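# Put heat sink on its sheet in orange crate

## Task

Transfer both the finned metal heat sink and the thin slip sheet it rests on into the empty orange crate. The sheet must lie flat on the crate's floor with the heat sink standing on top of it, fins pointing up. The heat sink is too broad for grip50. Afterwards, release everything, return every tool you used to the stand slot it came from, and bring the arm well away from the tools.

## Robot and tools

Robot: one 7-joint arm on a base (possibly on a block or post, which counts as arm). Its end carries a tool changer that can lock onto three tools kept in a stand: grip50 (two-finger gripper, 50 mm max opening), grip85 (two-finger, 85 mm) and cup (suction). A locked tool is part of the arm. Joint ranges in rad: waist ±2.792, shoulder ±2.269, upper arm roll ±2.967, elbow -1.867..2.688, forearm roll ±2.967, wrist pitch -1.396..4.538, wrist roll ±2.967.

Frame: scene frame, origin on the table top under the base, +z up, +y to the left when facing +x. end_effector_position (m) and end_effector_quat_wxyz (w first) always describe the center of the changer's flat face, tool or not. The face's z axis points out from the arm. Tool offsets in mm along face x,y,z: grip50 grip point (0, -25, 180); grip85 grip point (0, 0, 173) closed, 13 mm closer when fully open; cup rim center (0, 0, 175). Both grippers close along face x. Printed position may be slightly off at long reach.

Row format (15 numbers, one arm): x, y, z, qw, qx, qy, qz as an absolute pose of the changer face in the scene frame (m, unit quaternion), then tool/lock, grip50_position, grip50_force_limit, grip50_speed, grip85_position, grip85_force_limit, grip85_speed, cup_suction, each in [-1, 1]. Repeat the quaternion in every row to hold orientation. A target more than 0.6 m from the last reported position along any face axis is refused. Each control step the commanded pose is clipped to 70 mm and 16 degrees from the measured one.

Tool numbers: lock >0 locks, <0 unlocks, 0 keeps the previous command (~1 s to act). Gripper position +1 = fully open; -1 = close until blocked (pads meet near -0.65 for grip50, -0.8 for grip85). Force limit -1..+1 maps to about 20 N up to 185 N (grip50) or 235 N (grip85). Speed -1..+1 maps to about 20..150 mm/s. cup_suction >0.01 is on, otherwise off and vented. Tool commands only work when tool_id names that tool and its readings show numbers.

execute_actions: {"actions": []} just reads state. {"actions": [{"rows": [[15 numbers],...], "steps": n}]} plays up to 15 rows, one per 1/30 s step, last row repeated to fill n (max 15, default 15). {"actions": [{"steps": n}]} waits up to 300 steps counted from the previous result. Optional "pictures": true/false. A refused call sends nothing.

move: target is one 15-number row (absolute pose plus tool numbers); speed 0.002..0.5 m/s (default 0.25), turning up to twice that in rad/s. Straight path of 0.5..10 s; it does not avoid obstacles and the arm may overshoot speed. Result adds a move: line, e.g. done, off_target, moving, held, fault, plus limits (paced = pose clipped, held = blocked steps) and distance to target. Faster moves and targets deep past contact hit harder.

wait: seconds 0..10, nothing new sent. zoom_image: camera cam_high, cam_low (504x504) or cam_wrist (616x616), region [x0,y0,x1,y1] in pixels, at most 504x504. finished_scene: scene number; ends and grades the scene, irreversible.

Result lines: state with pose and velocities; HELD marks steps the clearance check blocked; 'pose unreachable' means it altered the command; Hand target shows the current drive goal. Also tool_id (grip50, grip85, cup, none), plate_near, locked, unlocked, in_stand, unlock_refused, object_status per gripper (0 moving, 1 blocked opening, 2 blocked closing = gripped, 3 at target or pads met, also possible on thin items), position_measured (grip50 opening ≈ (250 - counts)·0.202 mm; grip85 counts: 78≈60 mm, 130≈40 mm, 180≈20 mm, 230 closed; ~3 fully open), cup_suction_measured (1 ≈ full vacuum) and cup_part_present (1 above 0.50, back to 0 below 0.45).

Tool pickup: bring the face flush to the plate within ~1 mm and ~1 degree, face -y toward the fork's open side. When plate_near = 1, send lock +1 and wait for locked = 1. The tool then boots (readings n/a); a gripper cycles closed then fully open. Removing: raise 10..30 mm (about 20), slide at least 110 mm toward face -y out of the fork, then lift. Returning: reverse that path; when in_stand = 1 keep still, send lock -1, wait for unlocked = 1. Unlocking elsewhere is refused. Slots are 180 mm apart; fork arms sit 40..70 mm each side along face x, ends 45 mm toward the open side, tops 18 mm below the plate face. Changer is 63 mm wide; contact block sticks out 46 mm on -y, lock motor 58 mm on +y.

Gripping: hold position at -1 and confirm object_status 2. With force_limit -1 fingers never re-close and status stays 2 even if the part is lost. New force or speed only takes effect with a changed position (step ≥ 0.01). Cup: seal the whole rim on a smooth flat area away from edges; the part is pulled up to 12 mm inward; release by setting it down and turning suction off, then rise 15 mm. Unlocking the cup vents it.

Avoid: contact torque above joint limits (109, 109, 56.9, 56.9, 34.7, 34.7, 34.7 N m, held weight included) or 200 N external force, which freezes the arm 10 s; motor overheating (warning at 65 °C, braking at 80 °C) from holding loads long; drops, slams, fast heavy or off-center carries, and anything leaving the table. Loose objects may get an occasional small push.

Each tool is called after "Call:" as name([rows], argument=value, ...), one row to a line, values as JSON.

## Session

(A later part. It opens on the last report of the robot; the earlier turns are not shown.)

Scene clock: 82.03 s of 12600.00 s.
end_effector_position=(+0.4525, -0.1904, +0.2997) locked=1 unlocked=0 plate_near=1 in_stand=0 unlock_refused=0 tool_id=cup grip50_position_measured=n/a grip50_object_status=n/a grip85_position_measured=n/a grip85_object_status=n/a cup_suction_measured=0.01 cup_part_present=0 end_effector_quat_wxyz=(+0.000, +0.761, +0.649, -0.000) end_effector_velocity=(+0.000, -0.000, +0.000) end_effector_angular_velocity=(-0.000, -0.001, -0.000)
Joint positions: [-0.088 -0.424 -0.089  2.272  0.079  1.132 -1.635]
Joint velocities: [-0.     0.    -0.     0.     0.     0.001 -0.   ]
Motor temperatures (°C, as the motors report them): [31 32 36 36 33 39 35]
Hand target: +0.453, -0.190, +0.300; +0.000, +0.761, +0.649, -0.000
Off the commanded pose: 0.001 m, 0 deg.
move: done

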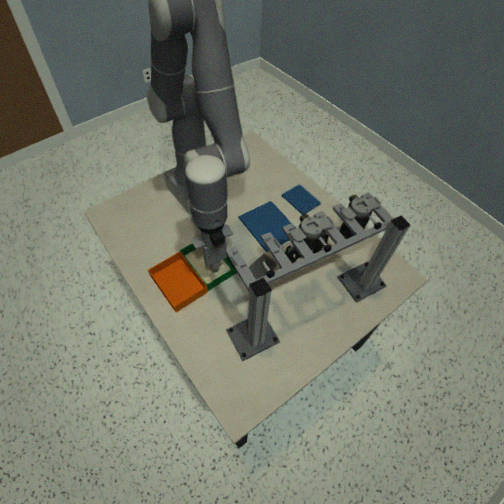

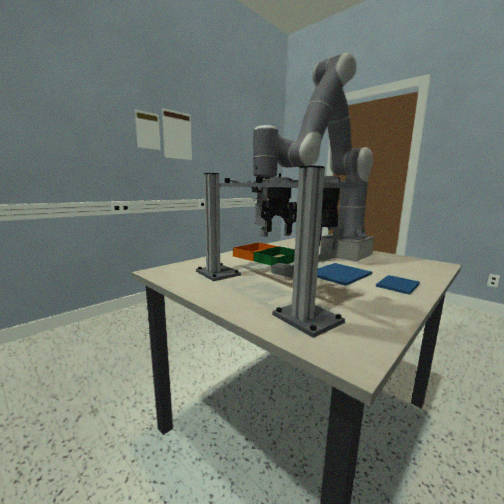

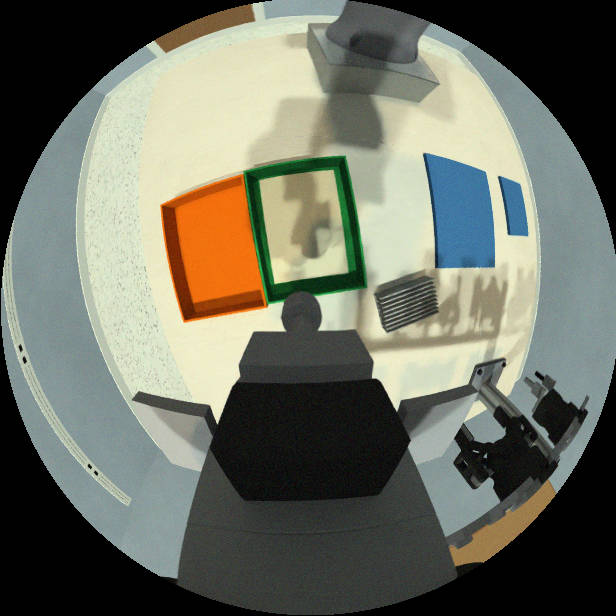

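Call:
move(target=[0.372,-0.176,0.21,0,0.7604,0.6494,0,0,1,0,0,1,0,0.5,-1], speed=0.2)

Call:
move(target=[0.372,-0.176,0.178,0,0.7604,0.6494,0,0,1,0,0,1,0,0.5,1], speed=0.03)

Scene clock: 86.43 s of 12600.00 s.
end_effector_position=(+0.3722, -0.1764, +0.2094) locked=1 unlocked=0 plate_near=1 in_stand=0 unlock_refused=0 tool_id=cup grip50_position_measured=n/a grip50_object_status=n/a grip85_position_measured=n/a grip85_object_status=n/a cup_suction_measured=0.01 cup_part_present=0 end_effector_quat_wxyz=(+0.000, +0.761, +0.649, -0.000) end_effector_velocity=(+0.000, +0.000, +0.001) end_effector_angular_velocity=(+0.000, -0.001, +0.000)
Joint positions: [-0.122 -0.642 -0.019  2.439  0.17   1.519 -1.7  ]
Joint velocities: [-0.     0.002  0.    -0.     0.    -0.001 -0.   ]
Motor temperatures (°C, as the motors report them): [31 32 36 36 33 39 35]
Hand target: +0.372, -0.176, +0.209; +0.000, +0.761, +0.649, -0.000
Off the commanded pose: 0.001 m, 0 deg.
move: done

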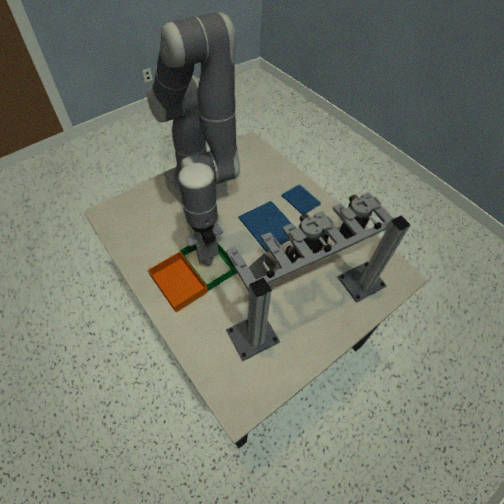

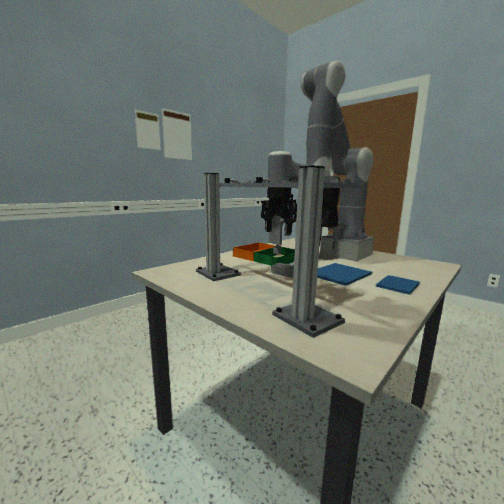

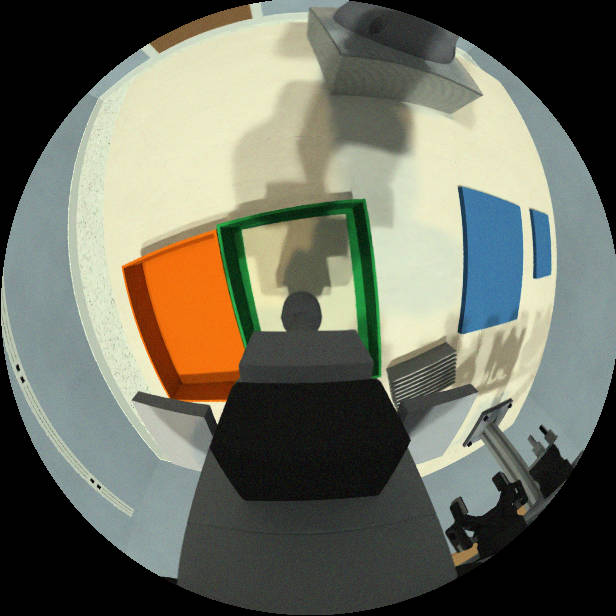

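Scene clock: 87.70 s of 12600.00 s.
end_effector_position=(+0.3720, -0.1761, +0.1779) locked=1 unlocked=0 plate_near=1 in_stand=0 unlock_refused=0 tool_id=cup grip50_position_measured=n/a grip50_object_status=n/a grip85_position_measured=n/a grip85_object_status=n/a cup_suction_measured=0.99 cup_part_present=1 end_effector_quat_wxyz=(-0.000, +0.761, +0.649, -0.000) end_effector_velocity=(+0.000, -0.000, +0.000) end_effector_angular_velocity=(-0.000, -0.001, +0.000)
Joint positions: [-0.141 -0.754  0.004  2.406  0.176  1.599 -1.708]
Joint velocities: [ 0.     0.001 -0.    -0.     0.    -0.    -0.   ]
Motor temperatures (°C, as the motors report them): [31 32 36 36 33 39 35]
Hand target: +0.372, -0.176, +0.178; +0.000, +0.760, +0.649, -0.000
Off the commanded pose: 0.000 m, 0 deg.
move: done

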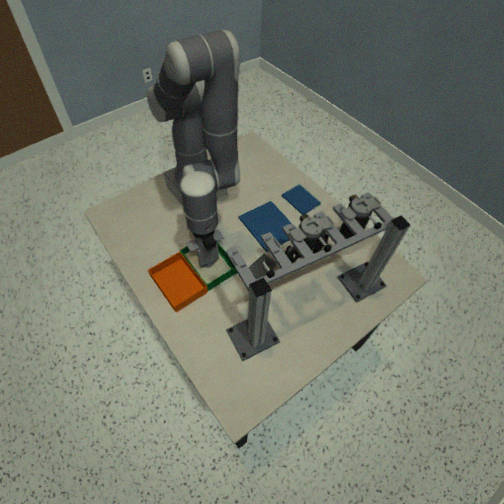

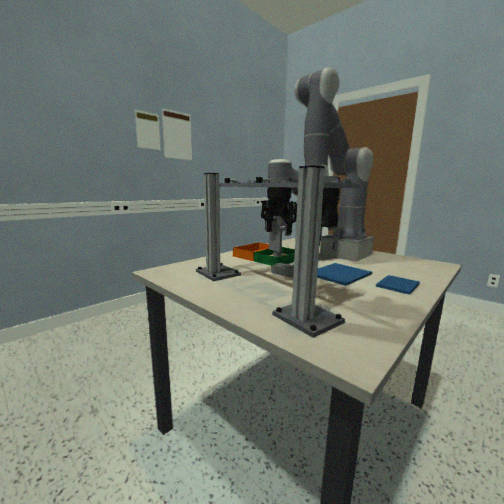

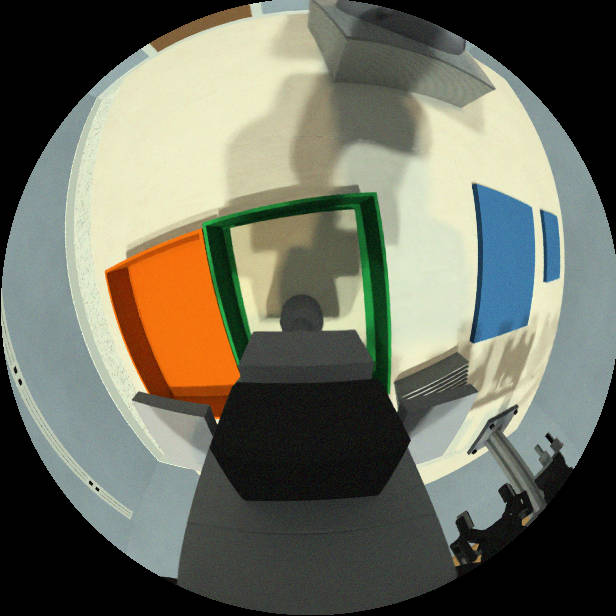

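Call:
move(target=[0.372,-0.176,0.25,0,0.7604,0.6494,0,0,1,0,0,1,0,0.5,1], speed=0.08)

Call:
move(target=[0.379,-0.322,0.25,0,0.749,0.6626,0,0,1,0,0,1,0,0.5,1], speed=0.12)

Call:
zoom_image(camera="cam_wrist", region=[150,100,470,340])

Call:
zoom_image(camera="cam_high", region=[120,200,260,320])

Scene clock: 89.50 s of 12600.00 s.
end_effector_position=(+0.3719, -0.1759, +0.2502) locked=1 unlocked=0 plate_near=1 in_stand=0 unlock_refused=0 tool_id=cup grip50_position_measured=n/a grip50_object_status=n/a grip85_position_measured=n/a grip85_object_status=n/a cup_suction_measured=1.00 cup_part_present=1 end_effector_quat_wxyz=(-0.000, +0.760, +0.650, +0.000) end_effector_velocity=(-0.000, -0.000, -0.000) end_effector_angular_velocity=(+0.000, +0.001, -0.000)
Joint positions: [-0.094 -0.493 -0.054  2.476  0.146  1.406 -1.68 ]
Joint velocities: [-0.    -0.001  0.    -0.     0.     0.     0.   ]
Motor temperatures (°C, as the motors report them): [31 32 36 36 33 39 35]
Hand target: +0.372, -0.176, +0.250; -0.000, +0.760, +0.650, +0.000
Off the commanded pose: 0.000 m, 0 deg.
move: done

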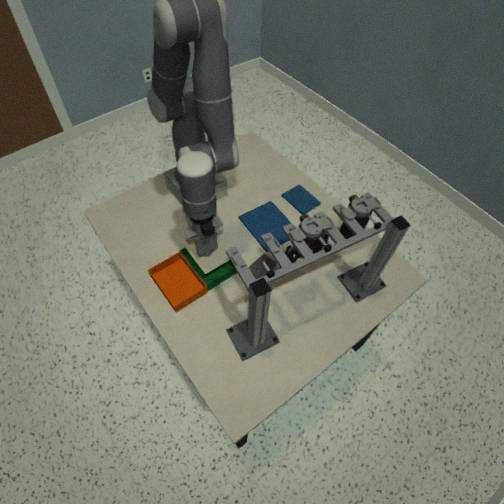

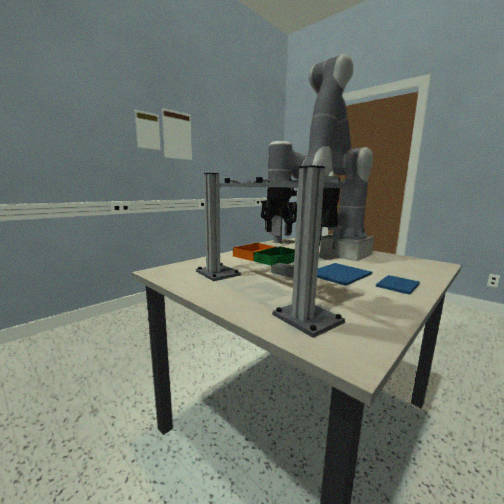

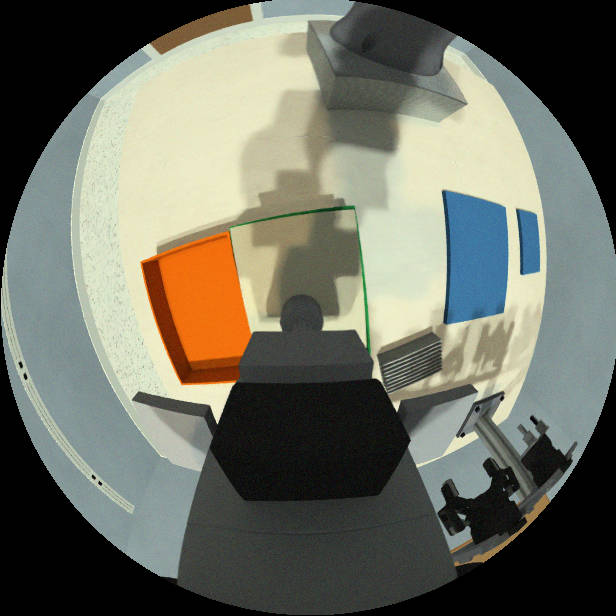

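Scene clock: 91.03 s of 12600.00 s.
end_effector_position=(+0.3793, -0.3227, +0.2504) locked=1 unlocked=0 plate_near=1 in_stand=0 unlock_refused=0 tool_id=cup grip50_position_measured=n/a grip50_object_status=n/a grip85_position_measured=n/a grip85_object_status=n/a cup_suction_measured=1.00 cup_part_present=1 end_effector_quat_wxyz=(+0.001, +0.749, +0.663, -0.001) end_effector_velocity=(+0.000, +0.000, +0.000) end_effector_angular_velocity=(-0.000, -0.001, +0.001)
Joint positions: [-0.427 -0.574 -0.056  2.236  0.093  1.247 -1.991]
Joint velocities: [ 0.  0. -0. -0.  0.  0. -0.]
Motor temperatures (°C, as the motors report them): [31 32 36 36 33 39 35]
Hand target: +0.379, -0.323, +0.250; +0.001, +0.749, +0.663, -0.001
Off the commanded pose: 0.001 m, 0 deg.
move: done

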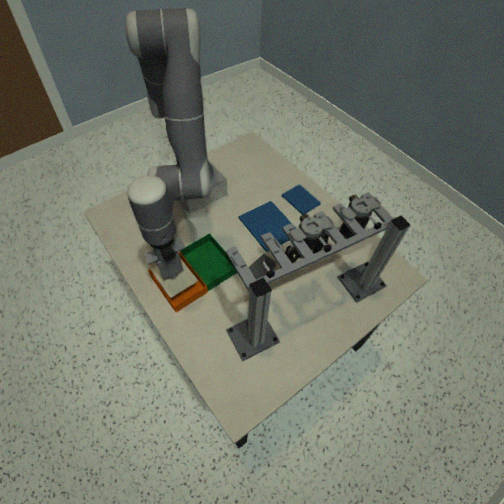

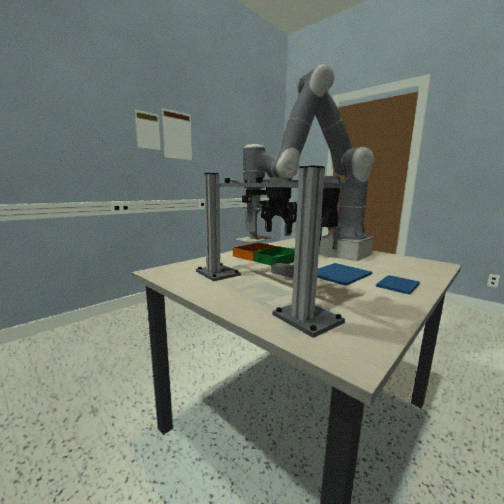

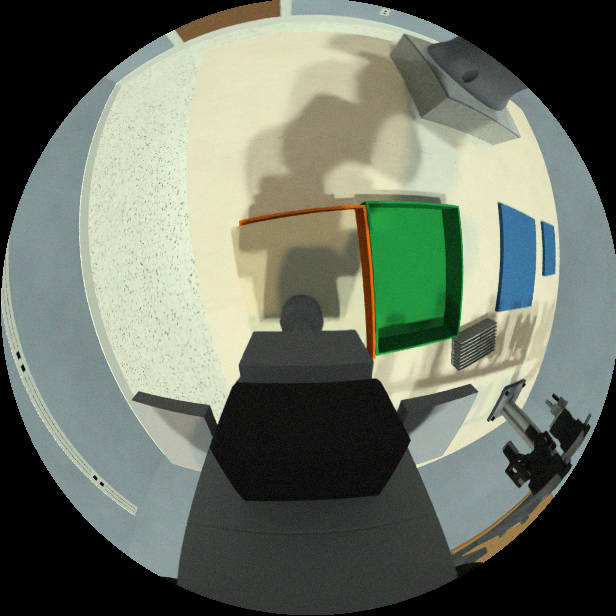

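Region (150, 100, 470, 340) of cam_wrist's 616x616 image, scaled by 1.575, with more detail than that image has; it fills the top 378 rows of this view, and the rest is white.

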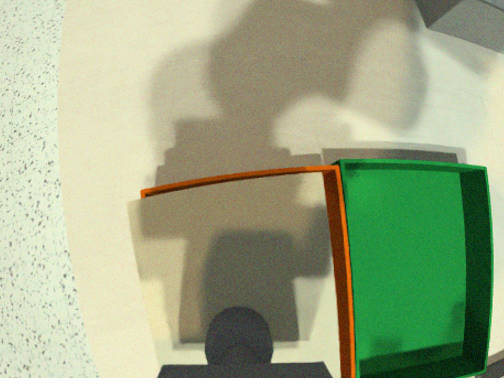

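Region (120, 200, 260, 320) of cam_high's 504x504 image, scaled by 3.600, with more detail than that image has; it fills the top 432 rows of this view, and the rest is white.

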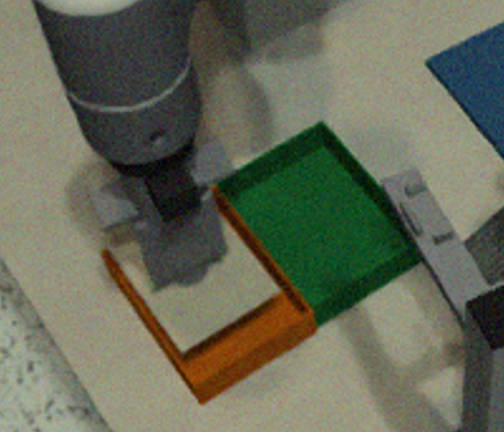

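Call:
move(target=[0.378,-0.316,0.215,0,0.749,0.6626,0,0,1,0,0,1,0,0.5,1], speed=0.05)

Call:
zoom_image(camera="cam_wrist", region=[170,150,450,390])

Call:
zoom_image(camera="cam_high", region=[120,220,240,320])

Scene clock: 94.17 s of 12600.00 s.
end_effector_position=(+0.3780, -0.3160, +0.2148) locked=1 unlocked=0 plate_near=1 in_stand=0 unlock_refused=0 tool_id=cup grip50_position_measured=n/a grip50_object_status=n/a grip85_position_measured=n/a grip85_object_status=n/a cup_suction_measured=1.00 cup_part_present=1 end_effector_quat_wxyz=(-0.000, +0.749, +0.662, -0.000) end_effector_velocity=(+0.000, -0.000, +0.000) end_effector_angular_velocity=(-0.000, -0.001, +0.000)
Joint positions: [-0.427 -0.671 -0.039  2.228  0.11   1.335 -1.994]
Joint velocities: [ 0.     0.001  0.    -0.     0.     0.    -0.   ]
Motor temperatures (°C, as the motors report them): [31 32 36 36 33 39 35]
Hand target: +0.378, -0.316, +0.215; -0.000, +0.749, +0.663, +0.000
Off the commanded pose: 0.000 m, 0 deg.
move: done

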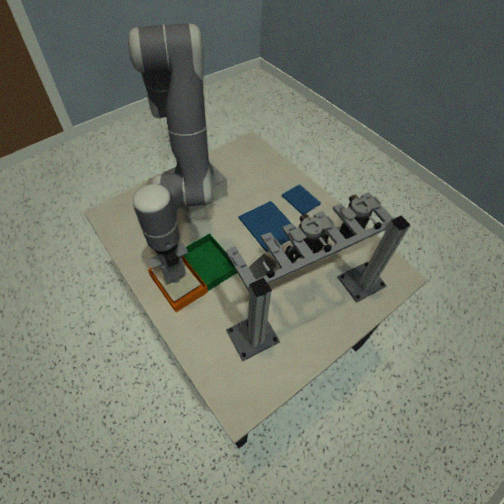

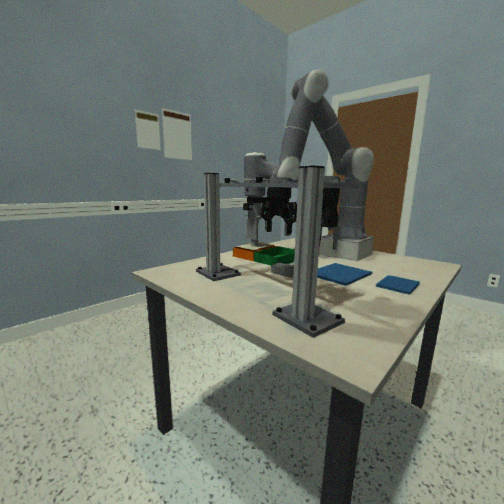

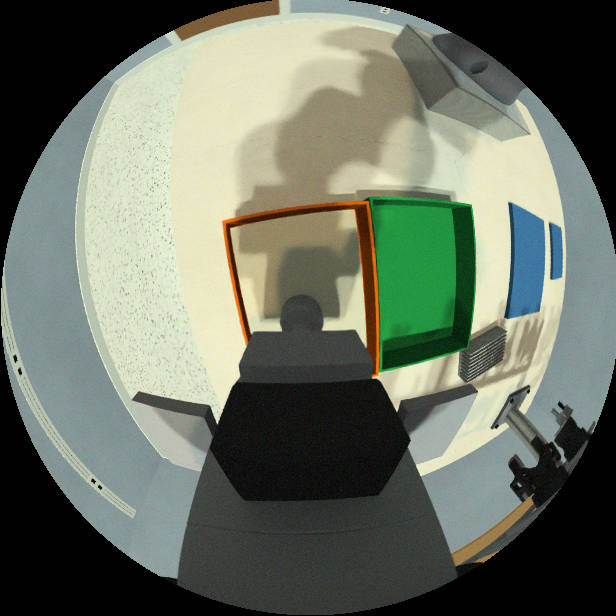

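Region (170, 150, 450, 390) of cam_wrist's 616x616 image, scaled by 1.800, with more detail than that image has; it fills the top 432 rows of this view, and the rest is white.

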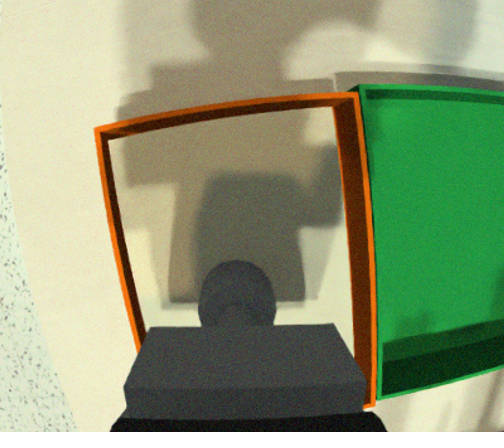

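Region (120, 220, 240, 320) of cam_high's 504x504 image, scaled by 4.200, with more detail than that image has.

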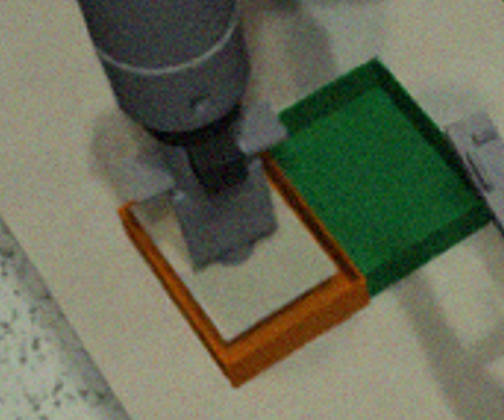

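Call:
move(target=[0.379,-0.314,0.175,0,0.749,0.6626,0,0,1,0,0,1,0,0.5,1], speed=0.025)

Call:
zoom_image(camera="cam_wrist", region=[170,150,450,390])

Call:
zoom_image(camera="cam_high", region=[120,220,240,320])

Scene clock: 96.87 s of 12600.00 s.
end_effector_position=(+0.3790, -0.3141, +0.1749) locked=1 unlocked=0 plate_near=1 in_stand=0 unlock_refused=0 tool_id=cup grip50_position_measured=n/a grip50_object_status=n/a grip85_position_measured=n/a grip85_object_status=n/a cup_suction_measured=1.00 cup_part_present=1 end_effector_quat_wxyz=(-0.000, +0.749, +0.662, -0.000) end_effector_velocity=(-0.000, -0.000, -0.000) end_effector_angular_velocity=(+0.000, +0.000, +0.000)
Joint positions: [-0.434 -0.787 -0.024  2.195  0.119  1.419 -1.997]
Joint velocities: [-0.  0.  0.  0. -0. -0. -0.]
Motor temperatures (°C, as the motors report them): [31 32 36 36 33 39 35]
Hand target: +0.379, -0.314, +0.175; -0.000, +0.749, +0.662, +0.000
Off the commanded pose: 0.000 m, 0 deg.
move: done

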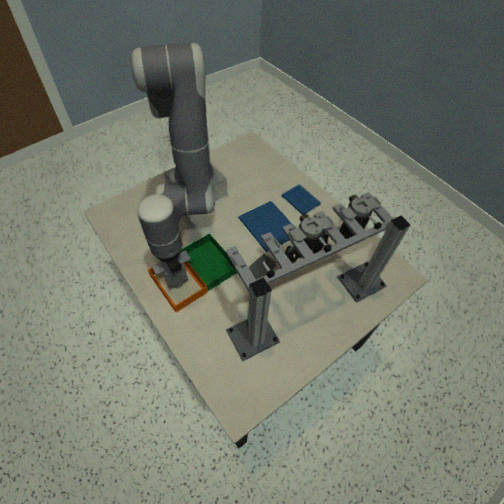

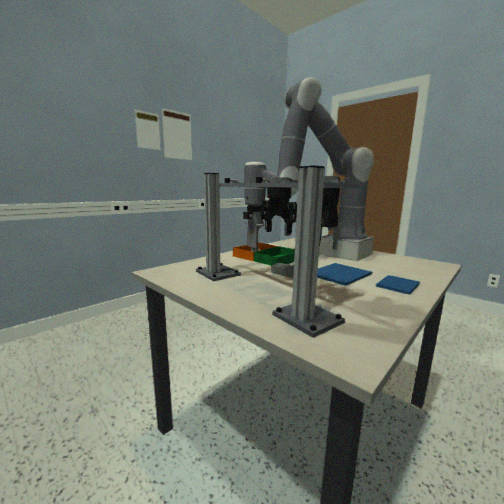

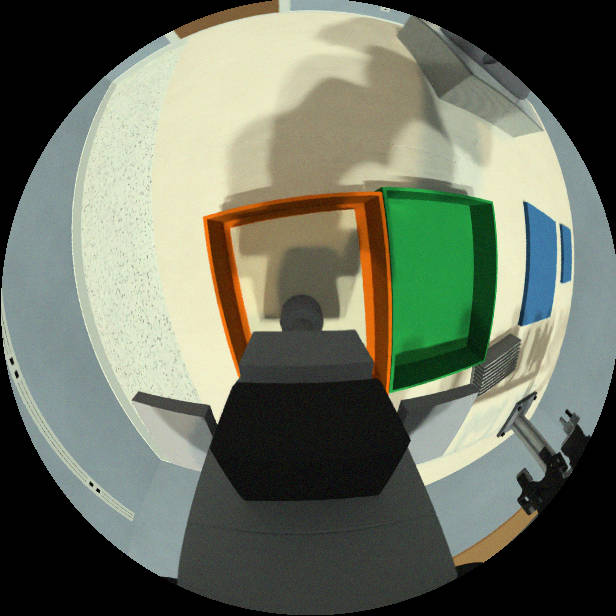

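Region (170, 150, 450, 390) of cam_wrist's 616x616 image, scaled by 1.800, with more detail than that image has; it fills the top 432 rows of this view, and the rest is white.

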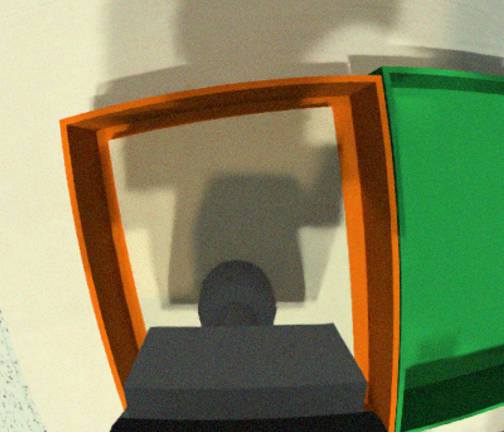

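Region (120, 220, 240, 320) of cam_high's 504x504 image, scaled by 4.200, with more detail than that image has.

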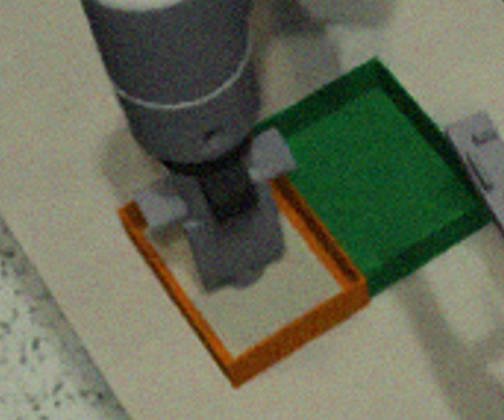

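Inside with margins. Lower a bit more and release.

Call:
move(target=[0.379,-0.314,0.168,0,0.749,0.6626,0,0,1,0,0,1,0,0.5,1], speed=0.01)

Call:
move(target=[0.379,-0.314,0.172,0,0.749,0.6626,0,0,1,0,0,1,0,0.5,-1], speed=0.004)

Call:
move(target=[0.379,-0.314,0.26,0,0.749,0.6626,0,0,1,0,0,1,0,0.5,-1], speed=0.1)

Scene clock: 98.37 s of 12600.00 s.
end_effector_position=(+0.3801, -0.3150, +0.1698) locked=1 unlocked=0 plate_near=1 in_stand=0 unlock_refused=0 tool_id=cup grip50_position_measured=n/a grip50_object_status=n/a grip85_position_measured=n/a grip85_object_status=n/a cup_suction_measured=1.00 cup_part_present=1 end_effector_quat_wxyz=(+0.003, +0.749, +0.662, +0.001) end_effector_velocity=(+0.000, -0.000, +0.000) end_effector_angular_velocity=(-0.000, -0.000, -0.000)
Joint positions: [-0.436 -0.804 -0.022  2.187  0.119  1.434 -1.997]
Joint velocities: [-0. -0.  0. -0.  0.  0. -0.]
Motor temperatures (°C, as the motors report them): [31 32 36 36 33 39 35]
Hand target: +0.379, -0.314, +0.168; +0.000, +0.749, +0.663, +0.000
Off the commanded pose: 0.002 m, 0 deg.
move: done

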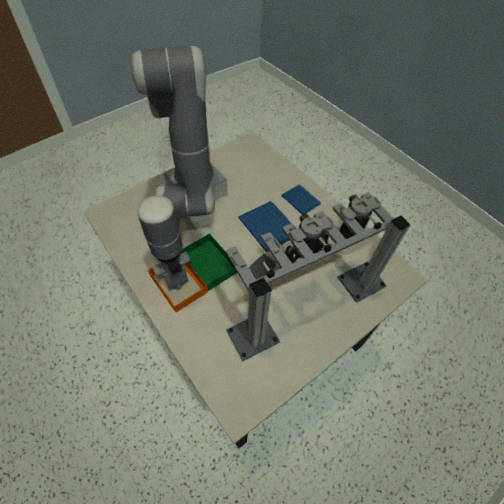

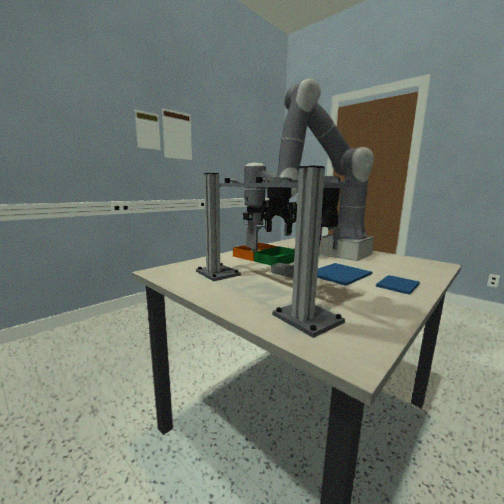

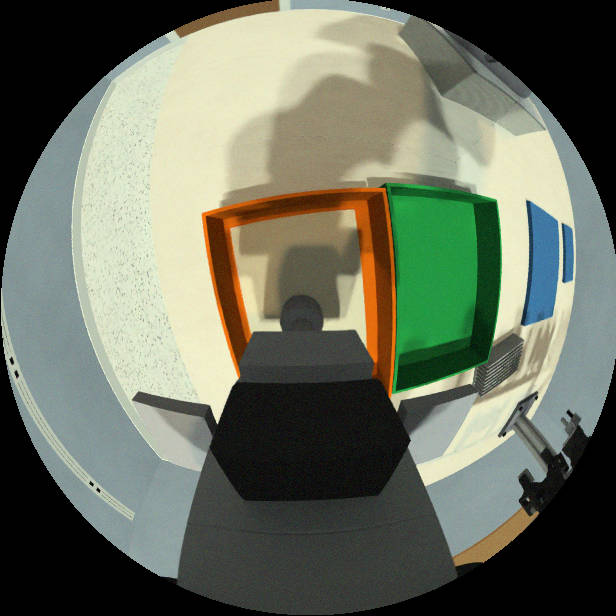

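Scene clock: 99.23 s of 12600.00 s.
end_effector_position=(+0.3800, -0.3146, +0.1729) locked=1 unlocked=0 plate_near=1 in_stand=0 unlock_refused=0 tool_id=cup grip50_position_measured=n/a grip50_object_status=n/a grip85_position_measured=n/a grip85_object_status=n/a cup_suction_measured=0.01 cup_part_present=0 end_effector_quat_wxyz=(+0.002, +0.749, +0.663, +0.001) end_effector_velocity=(+0.000, -0.000, -0.000) end_effector_angular_velocity=(+0.000, +0.000, -0.001)
Joint positions: [-0.435 -0.794 -0.023  2.191  0.118  1.427 -1.997]
Joint velocities: [-0.    -0.     0.    -0.    -0.    -0.     0.001]
Motor temperatures (°C, as the motors report them): [31 32 36 36 33 39 35]
Hand target: +0.379, -0.314, +0.172; +0.000, +0.749, +0.663, -0.000
Off the commanded pose: 0.002 m, 0 deg.
move: done

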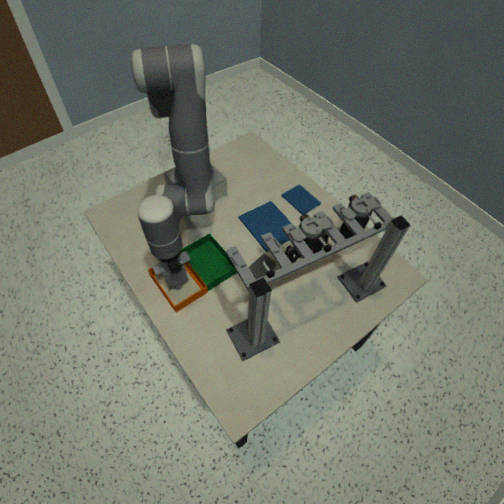

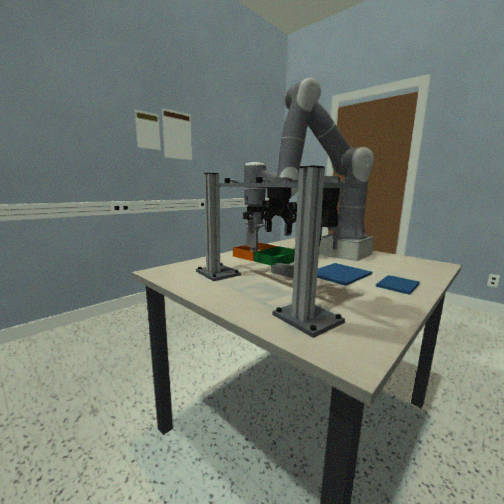

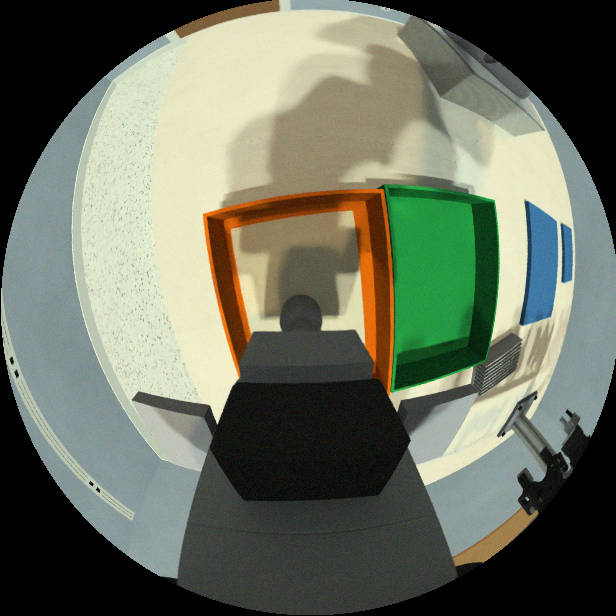

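Scene clock: 100.40 s of 12600.00 s.
end_effector_position=(+0.3789, -0.3139, +0.2602) locked=1 unlocked=0 plate_near=1 in_stand=0 unlock_refused=0 tool_id=cup grip50_position_measured=n/a grip50_object_status=n/a grip85_position_measured=n/a grip85_object_status=n/a cup_suction_measured=0.01 cup_part_present=0 end_effector_quat_wxyz=(+0.000, +0.749, +0.663, +0.000) end_effector_velocity=(-0.000, -0.000, -0.000) end_effector_angular_velocity=(+0.000, +0.001, -0.001)
Joint positions: [-0.413 -0.539 -0.055  2.257  0.088  1.232 -1.974]
Joint velocities: [-0.    -0.001 -0.     0.     0.     0.     0.001]
Motor temperatures (°C, as the motors report them): [31 32 36 36 33 39 35]
Hand target: +0.379, -0.314, +0.260; +0.000, +0.749, +0.663, -0.000
Off the commanded pose: 0.000 m, 0 deg.
move: done

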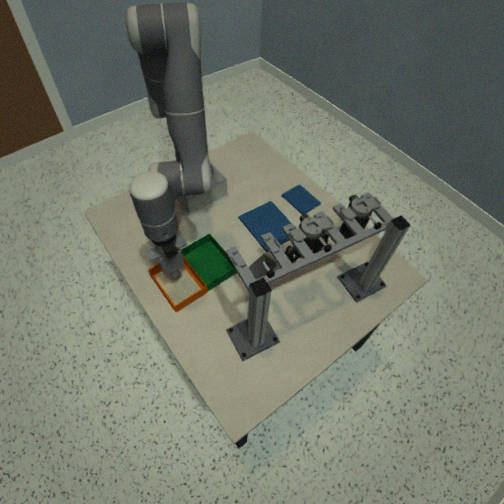

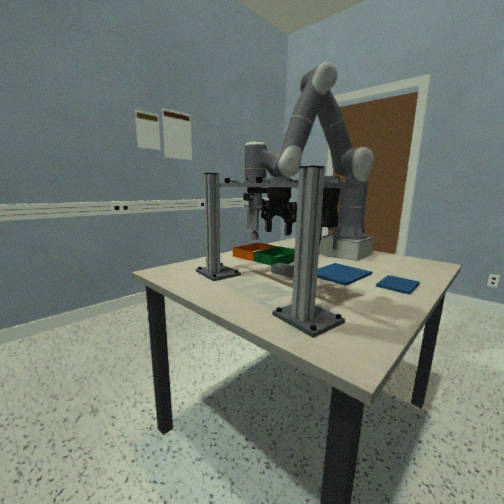

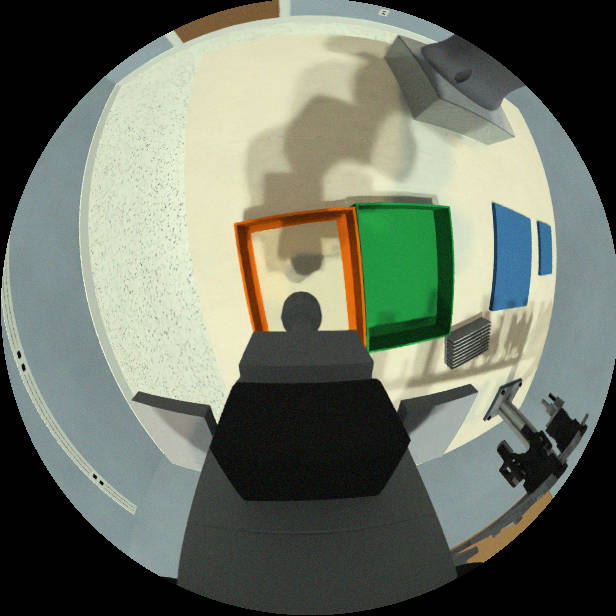

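Sheet placed. Return the cup.

Call:
move(target=[0.4814,-0.1254,0.385,0,0.7604,0.6494,0,0,1,0,0,1,0,0.5,-1], speed=0.4)

Call:
move(target=[0.6098,-0.1457,0.385,0,0.7604,0.6494,0,0,1,0,0,1,0,0.5,-1], speed=0.15)

Call:
move(target=[0.6098,-0.1457,0.3642,0,0.7604,0.6494,0,0,1,0,0,1,0,0.5,-1], speed=0.03)

Call:
execute_actions([
  {"rows":[[0.6098,-0.1457,0.3642,0,0.7604,0.6494,0,-1,1,0,0,1,0,0.5,-1]],"steps":15},
], pictures=false)

Call:
execute_actions([
  {"steps":20},
], pictures=false)

Scene clock: 102.47 s of 12600.00 s.
end_effector_position=(+0.4804, -0.1242, +0.3854) locked=1 unlocked=0 plate_near=1 in_stand=0 unlock_refused=0 tool_id=cup grip50_position_measured=n/a grip50_object_status=n/a grip85_position_measured=n/a grip85_object_status=n/a cup_suction_measured=0.01 cup_part_present=0 end_effector_quat_wxyz=(-0.001, +0.760, +0.650, +0.001) end_effector_velocity=(-0.000, -0.000, -0.000) end_effector_angular_velocity=(-0.000, +0.000, -0.000)
Joint positions: [-0.056 -0.225  0.015  2.222 -0.004  0.886 -1.433]
Joint velocities: [-0. -0. -0.  0. -0.  0. -0.]
Motor temperatures (°C, as the motors report them): [31 32 36 36 33 39 35]
Hand target: +0.480, -0.124, +0.385; -0.001, +0.760, +0.650, +0.001
Off the commanded pose: 0.002 m, 0 deg.
move: done

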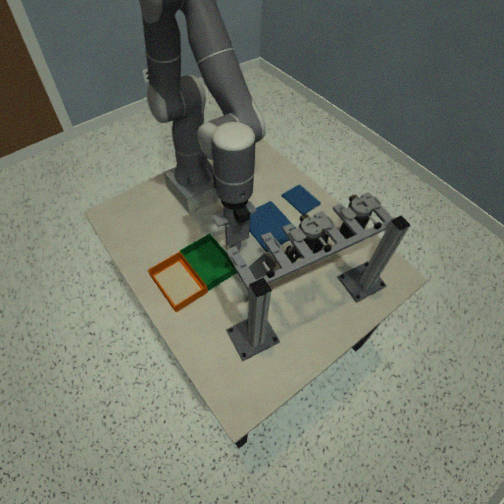

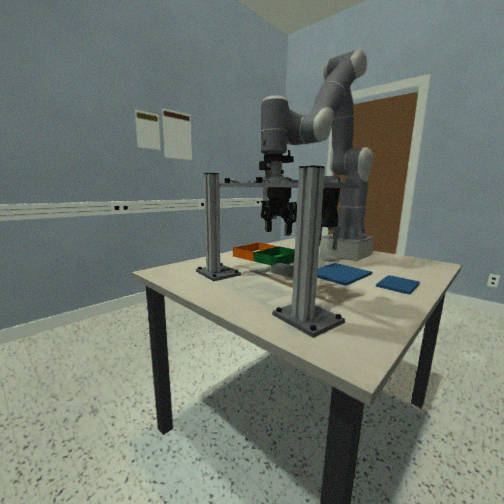

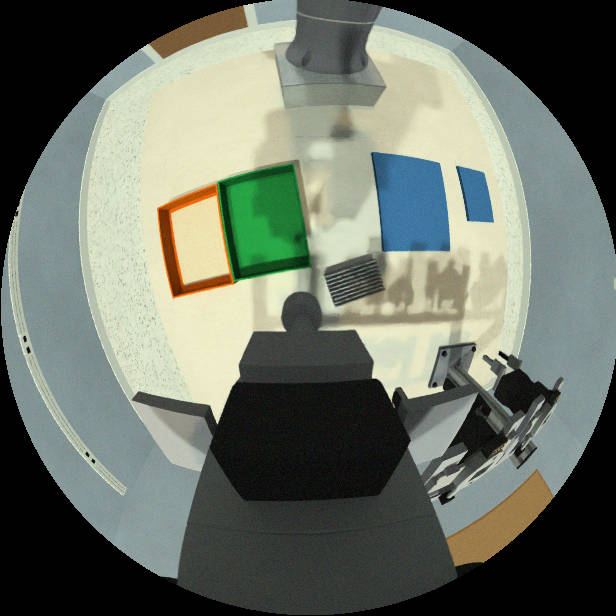

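Scene clock: 103.67 s of 12600.00 s.
end_effector_position=(+0.6099, -0.1454, +0.3854) locked=1 unlocked=0 plate_near=1 in_stand=0 unlock_refused=0 tool_id=cup grip50_position_measured=n/a grip50_object_status=n/a grip85_position_measured=n/a grip85_object_status=n/a cup_suction_measured=0.01 cup_part_present=0 end_effector_quat_wxyz=(-0.000, +0.760, +0.649, +0.000) end_effector_velocity=(+0.000, +0.000, +0.001) end_effector_angular_velocity=(+0.000, -0.001, +0.001)
Joint positions: [-0.057 -0.484 -0.015  1.816  0.006  0.738 -1.469]
Joint velocities: [-0.     0.002  0.     0.    -0.    -0.    -0.   ]
Motor temperatures (°C, as the motors report them): [31 32 36 36 33 39 35]
Hand target: +0.610, -0.145, +0.385; -0.000, +0.760, +0.649, +0.000
Off the commanded pose: 0.001 m, 0 deg.
move: done

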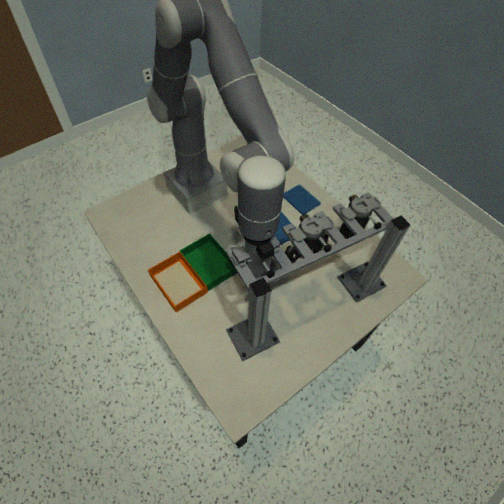

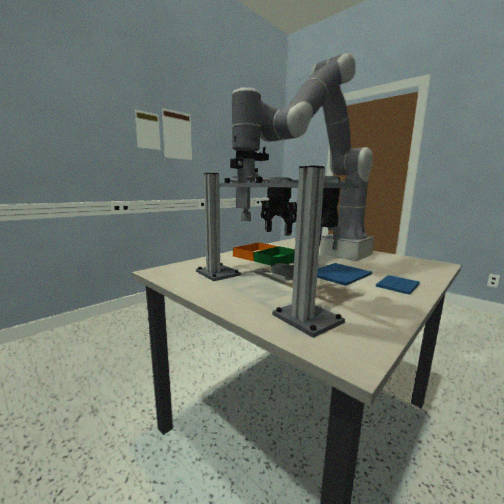

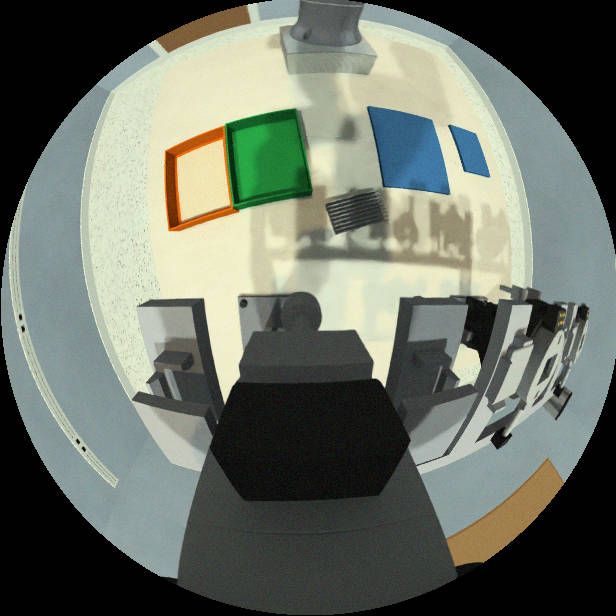

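Scene clock: 104.60 s of 12600.00 s.
end_effector_position=(+0.6099, -0.1456, +0.3646) locked=1 unlocked=0 plate_near=1 in_stand=1 unlock_refused=0 tool_id=cup grip50_position_measured=n/a grip50_object_status=n/a grip85_position_measured=n/a grip85_object_status=n/a cup_suction_measured=0.01 cup_part_present=0 end_effector_quat_wxyz=(+0.000, +0.761, +0.649, +0.000) end_effector_velocity=(+0.000, -0.000, +0.000) end_effector_angular_velocity=(-0.000, -0.000, -0.000)
Joint positions: [-0.058 -0.519 -0.015  1.827  0.007  0.785 -1.47 ]
Joint velocities: [-0. -0. -0. -0. -0. -0. -0.]
Motor temperatures (°C, as the motors report them): [31 32 36 36 33 39 35]
Hand target: +0.610, -0.146, +0.364; -0.000, +0.760, +0.649, +0.000
Off the commanded pose: 0.000 m, 0 deg.
move: done

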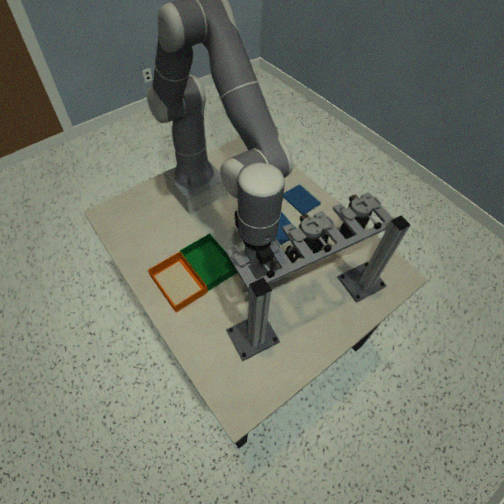

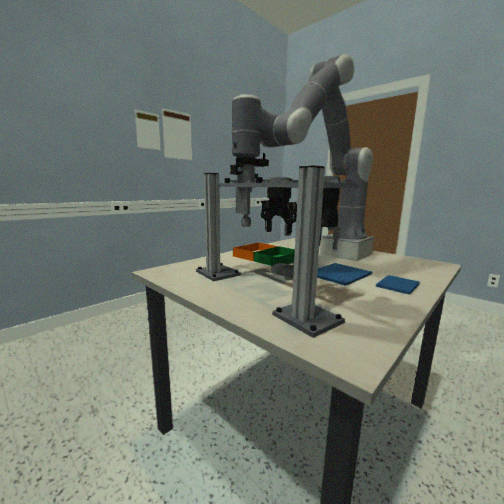

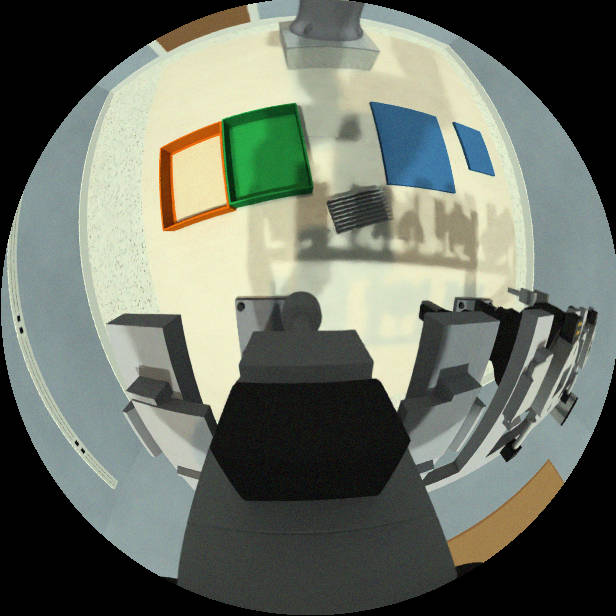

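Scene clock: 105.10 s of 12600.00 s.
end_effector_position=(+0.6098, -0.1456, +0.3644) locked=0 unlocked=0 plate_near=1 in_stand=1 unlock_refused=0 tool_id=none grip50_position_measured=n/a grip50_object_status=n/a grip85_position_measured=n/a grip85_object_status=n/a cup_suction_measured=n/a cup_part_present=n/a end_effector_quat_wxyz=(+0.000, +0.761, +0.649, +0.000) end_effector_velocity=(+0.000, +0.000, +0.000) end_effector_angular_velocity=(-0.000, -0.001, -0.000)
Joint positions: [-0.058 -0.519 -0.015  1.828  0.007  0.785 -1.47 ]
Joint velocities: [ 0.     0.    -0.     0.    -0.     0.001  0.   ]
Motor temperatures (°C, as the motors report them): [31 32 36 36 33 39 35]
Hand target: +0.610, -0.146, +0.364; +0.000, +0.760, +0.649, +0.000
Off the commanded pose: 0.000 m, 0 deg.
Steps of this call (steps 1 to 15: all 15 steps of this action). Readings (end_effector_position | what the end effector reports):
1: (+0.6099, -0.1456, +0.3645) | locked=1 unlocked=0 plate_near=1 in_stand=1 unlock_refused=0 tool_id=cup grip50_position_measured=n/a grip50_object_status=n/a grip85_position_measured=n/a grip85_object_status=n/a cup_suction_measured=0.01 cup_part_present=0
2: (+0.6098, -0.1456, +0.3645) | locked=1 unlocked=0 plate_near=1 in_stand=1 unlock_refused=0 tool_id=cup grip50_position_measured=n/a grip50_object_status=n/a grip85_position_measured=n/a grip85_object_status=n/a cup_suction_measured=0.01 cup_part_present=0
4: (+0.6098, -0.1456, +0.3645) | locked=1 unlocked=0 plate_near=1 in_stand=1 unlock_refused=0 tool_id=cup grip50_position_measured=n/a grip50_object_status=n/a grip85_position_measured=n/a grip85_object_status=n/a cup_suction_measured=0.01 cup_part_present=0
8: (+0.6098, -0.1456, +0.3644) | locked=0 unlocked=0 plate_near=1 in_stand=1 unlock_refused=0 tool_id=none grip50_position_measured=n/a grip50_object_status=n/a grip85_position_measured=n/a grip85_object_status=n/a cup_suction_measured=n/a cup_part_present=n/a
15: the state above

Scene clock: 105.77 s of 12600.00 s.
end_effector_position=(+0.6098, -0.1456, +0.3644) locked=0 unlocked=1 plate_near=1 in_stand=1 unlock_refused=0 tool_id=none grip50_position_measured=n/a grip50_object_status=n/a grip85_position_measured=n/a grip85_object_status=n/a cup_suction_measured=n/a cup_part_present=n/a end_effector_quat_wxyz=(+0.000, +0.761, +0.649, +0.000) end_effector_velocity=(+0.000, -0.000, +0.000) end_effector_angular_velocity=(-0.000, -0.000, +0.000)
Joint positions: [-0.058 -0.519 -0.015  1.828  0.007  0.785 -1.47 ]
Joint velocities: [-0. -0. -0. -0. -0.  0. -0.]
Motor temperatures (°C, as the motors report them): [31 32 36 36 33 39 35]
Hand target: +0.610, -0.146, +0.364; +0.000, +0.760, +0.649, +0.000
Off the commanded pose: 0.000 m, 0 deg.
Steps of this call (steps 1 to 20: nothing new was sent). Readings (end_effector_position | what the end effector reports):
1: (+0.6098, -0.1456, +0.3644) | locked=0 unlocked=0 plate_near=1 in_stand=1 unlock_refused=0 tool_id=none grip50_position_measured=n/a grip50_object_status=n/a grip85_position_measured=n/a grip85_object_status=n/a cup_suction_measured=n/a cup_part_present=n/a
2: (+0.6098, -0.1456, +0.3644) | locked=0 unlocked=0 plate_near=1 in_stand=1 unlock_refused=0 tool_id=none grip50_position_measured=n/a grip50_object_status=n/a grip85_position_measured=n/a grip85_object_status=n/a cup_suction_measured=n/a cup_part_present=n/a
4: (+0.6098, -0.1456, +0.3644) | locked=0 unlocked=0 plate_near=1 in_stand=1 unlock_refused=0 tool_id=none grip50_position_measured=n/a grip50_object_status=n/a grip85_position_measured=n/a grip85_object_status=n/a cup_suction_measured=n/a cup_part_present=n/a
8: (+0.6098, -0.1456, +0.3644) | locked=0 unlocked=0 plate_near=1 in_stand=1 unlock_refused=0 tool_id=none grip50_position_measured=n/a grip50_object_status=n/a grip85_position_measured=n/a grip85_object_status=n/a cup_suction_measured=n/a cup_part_present=n/a
20: the state above


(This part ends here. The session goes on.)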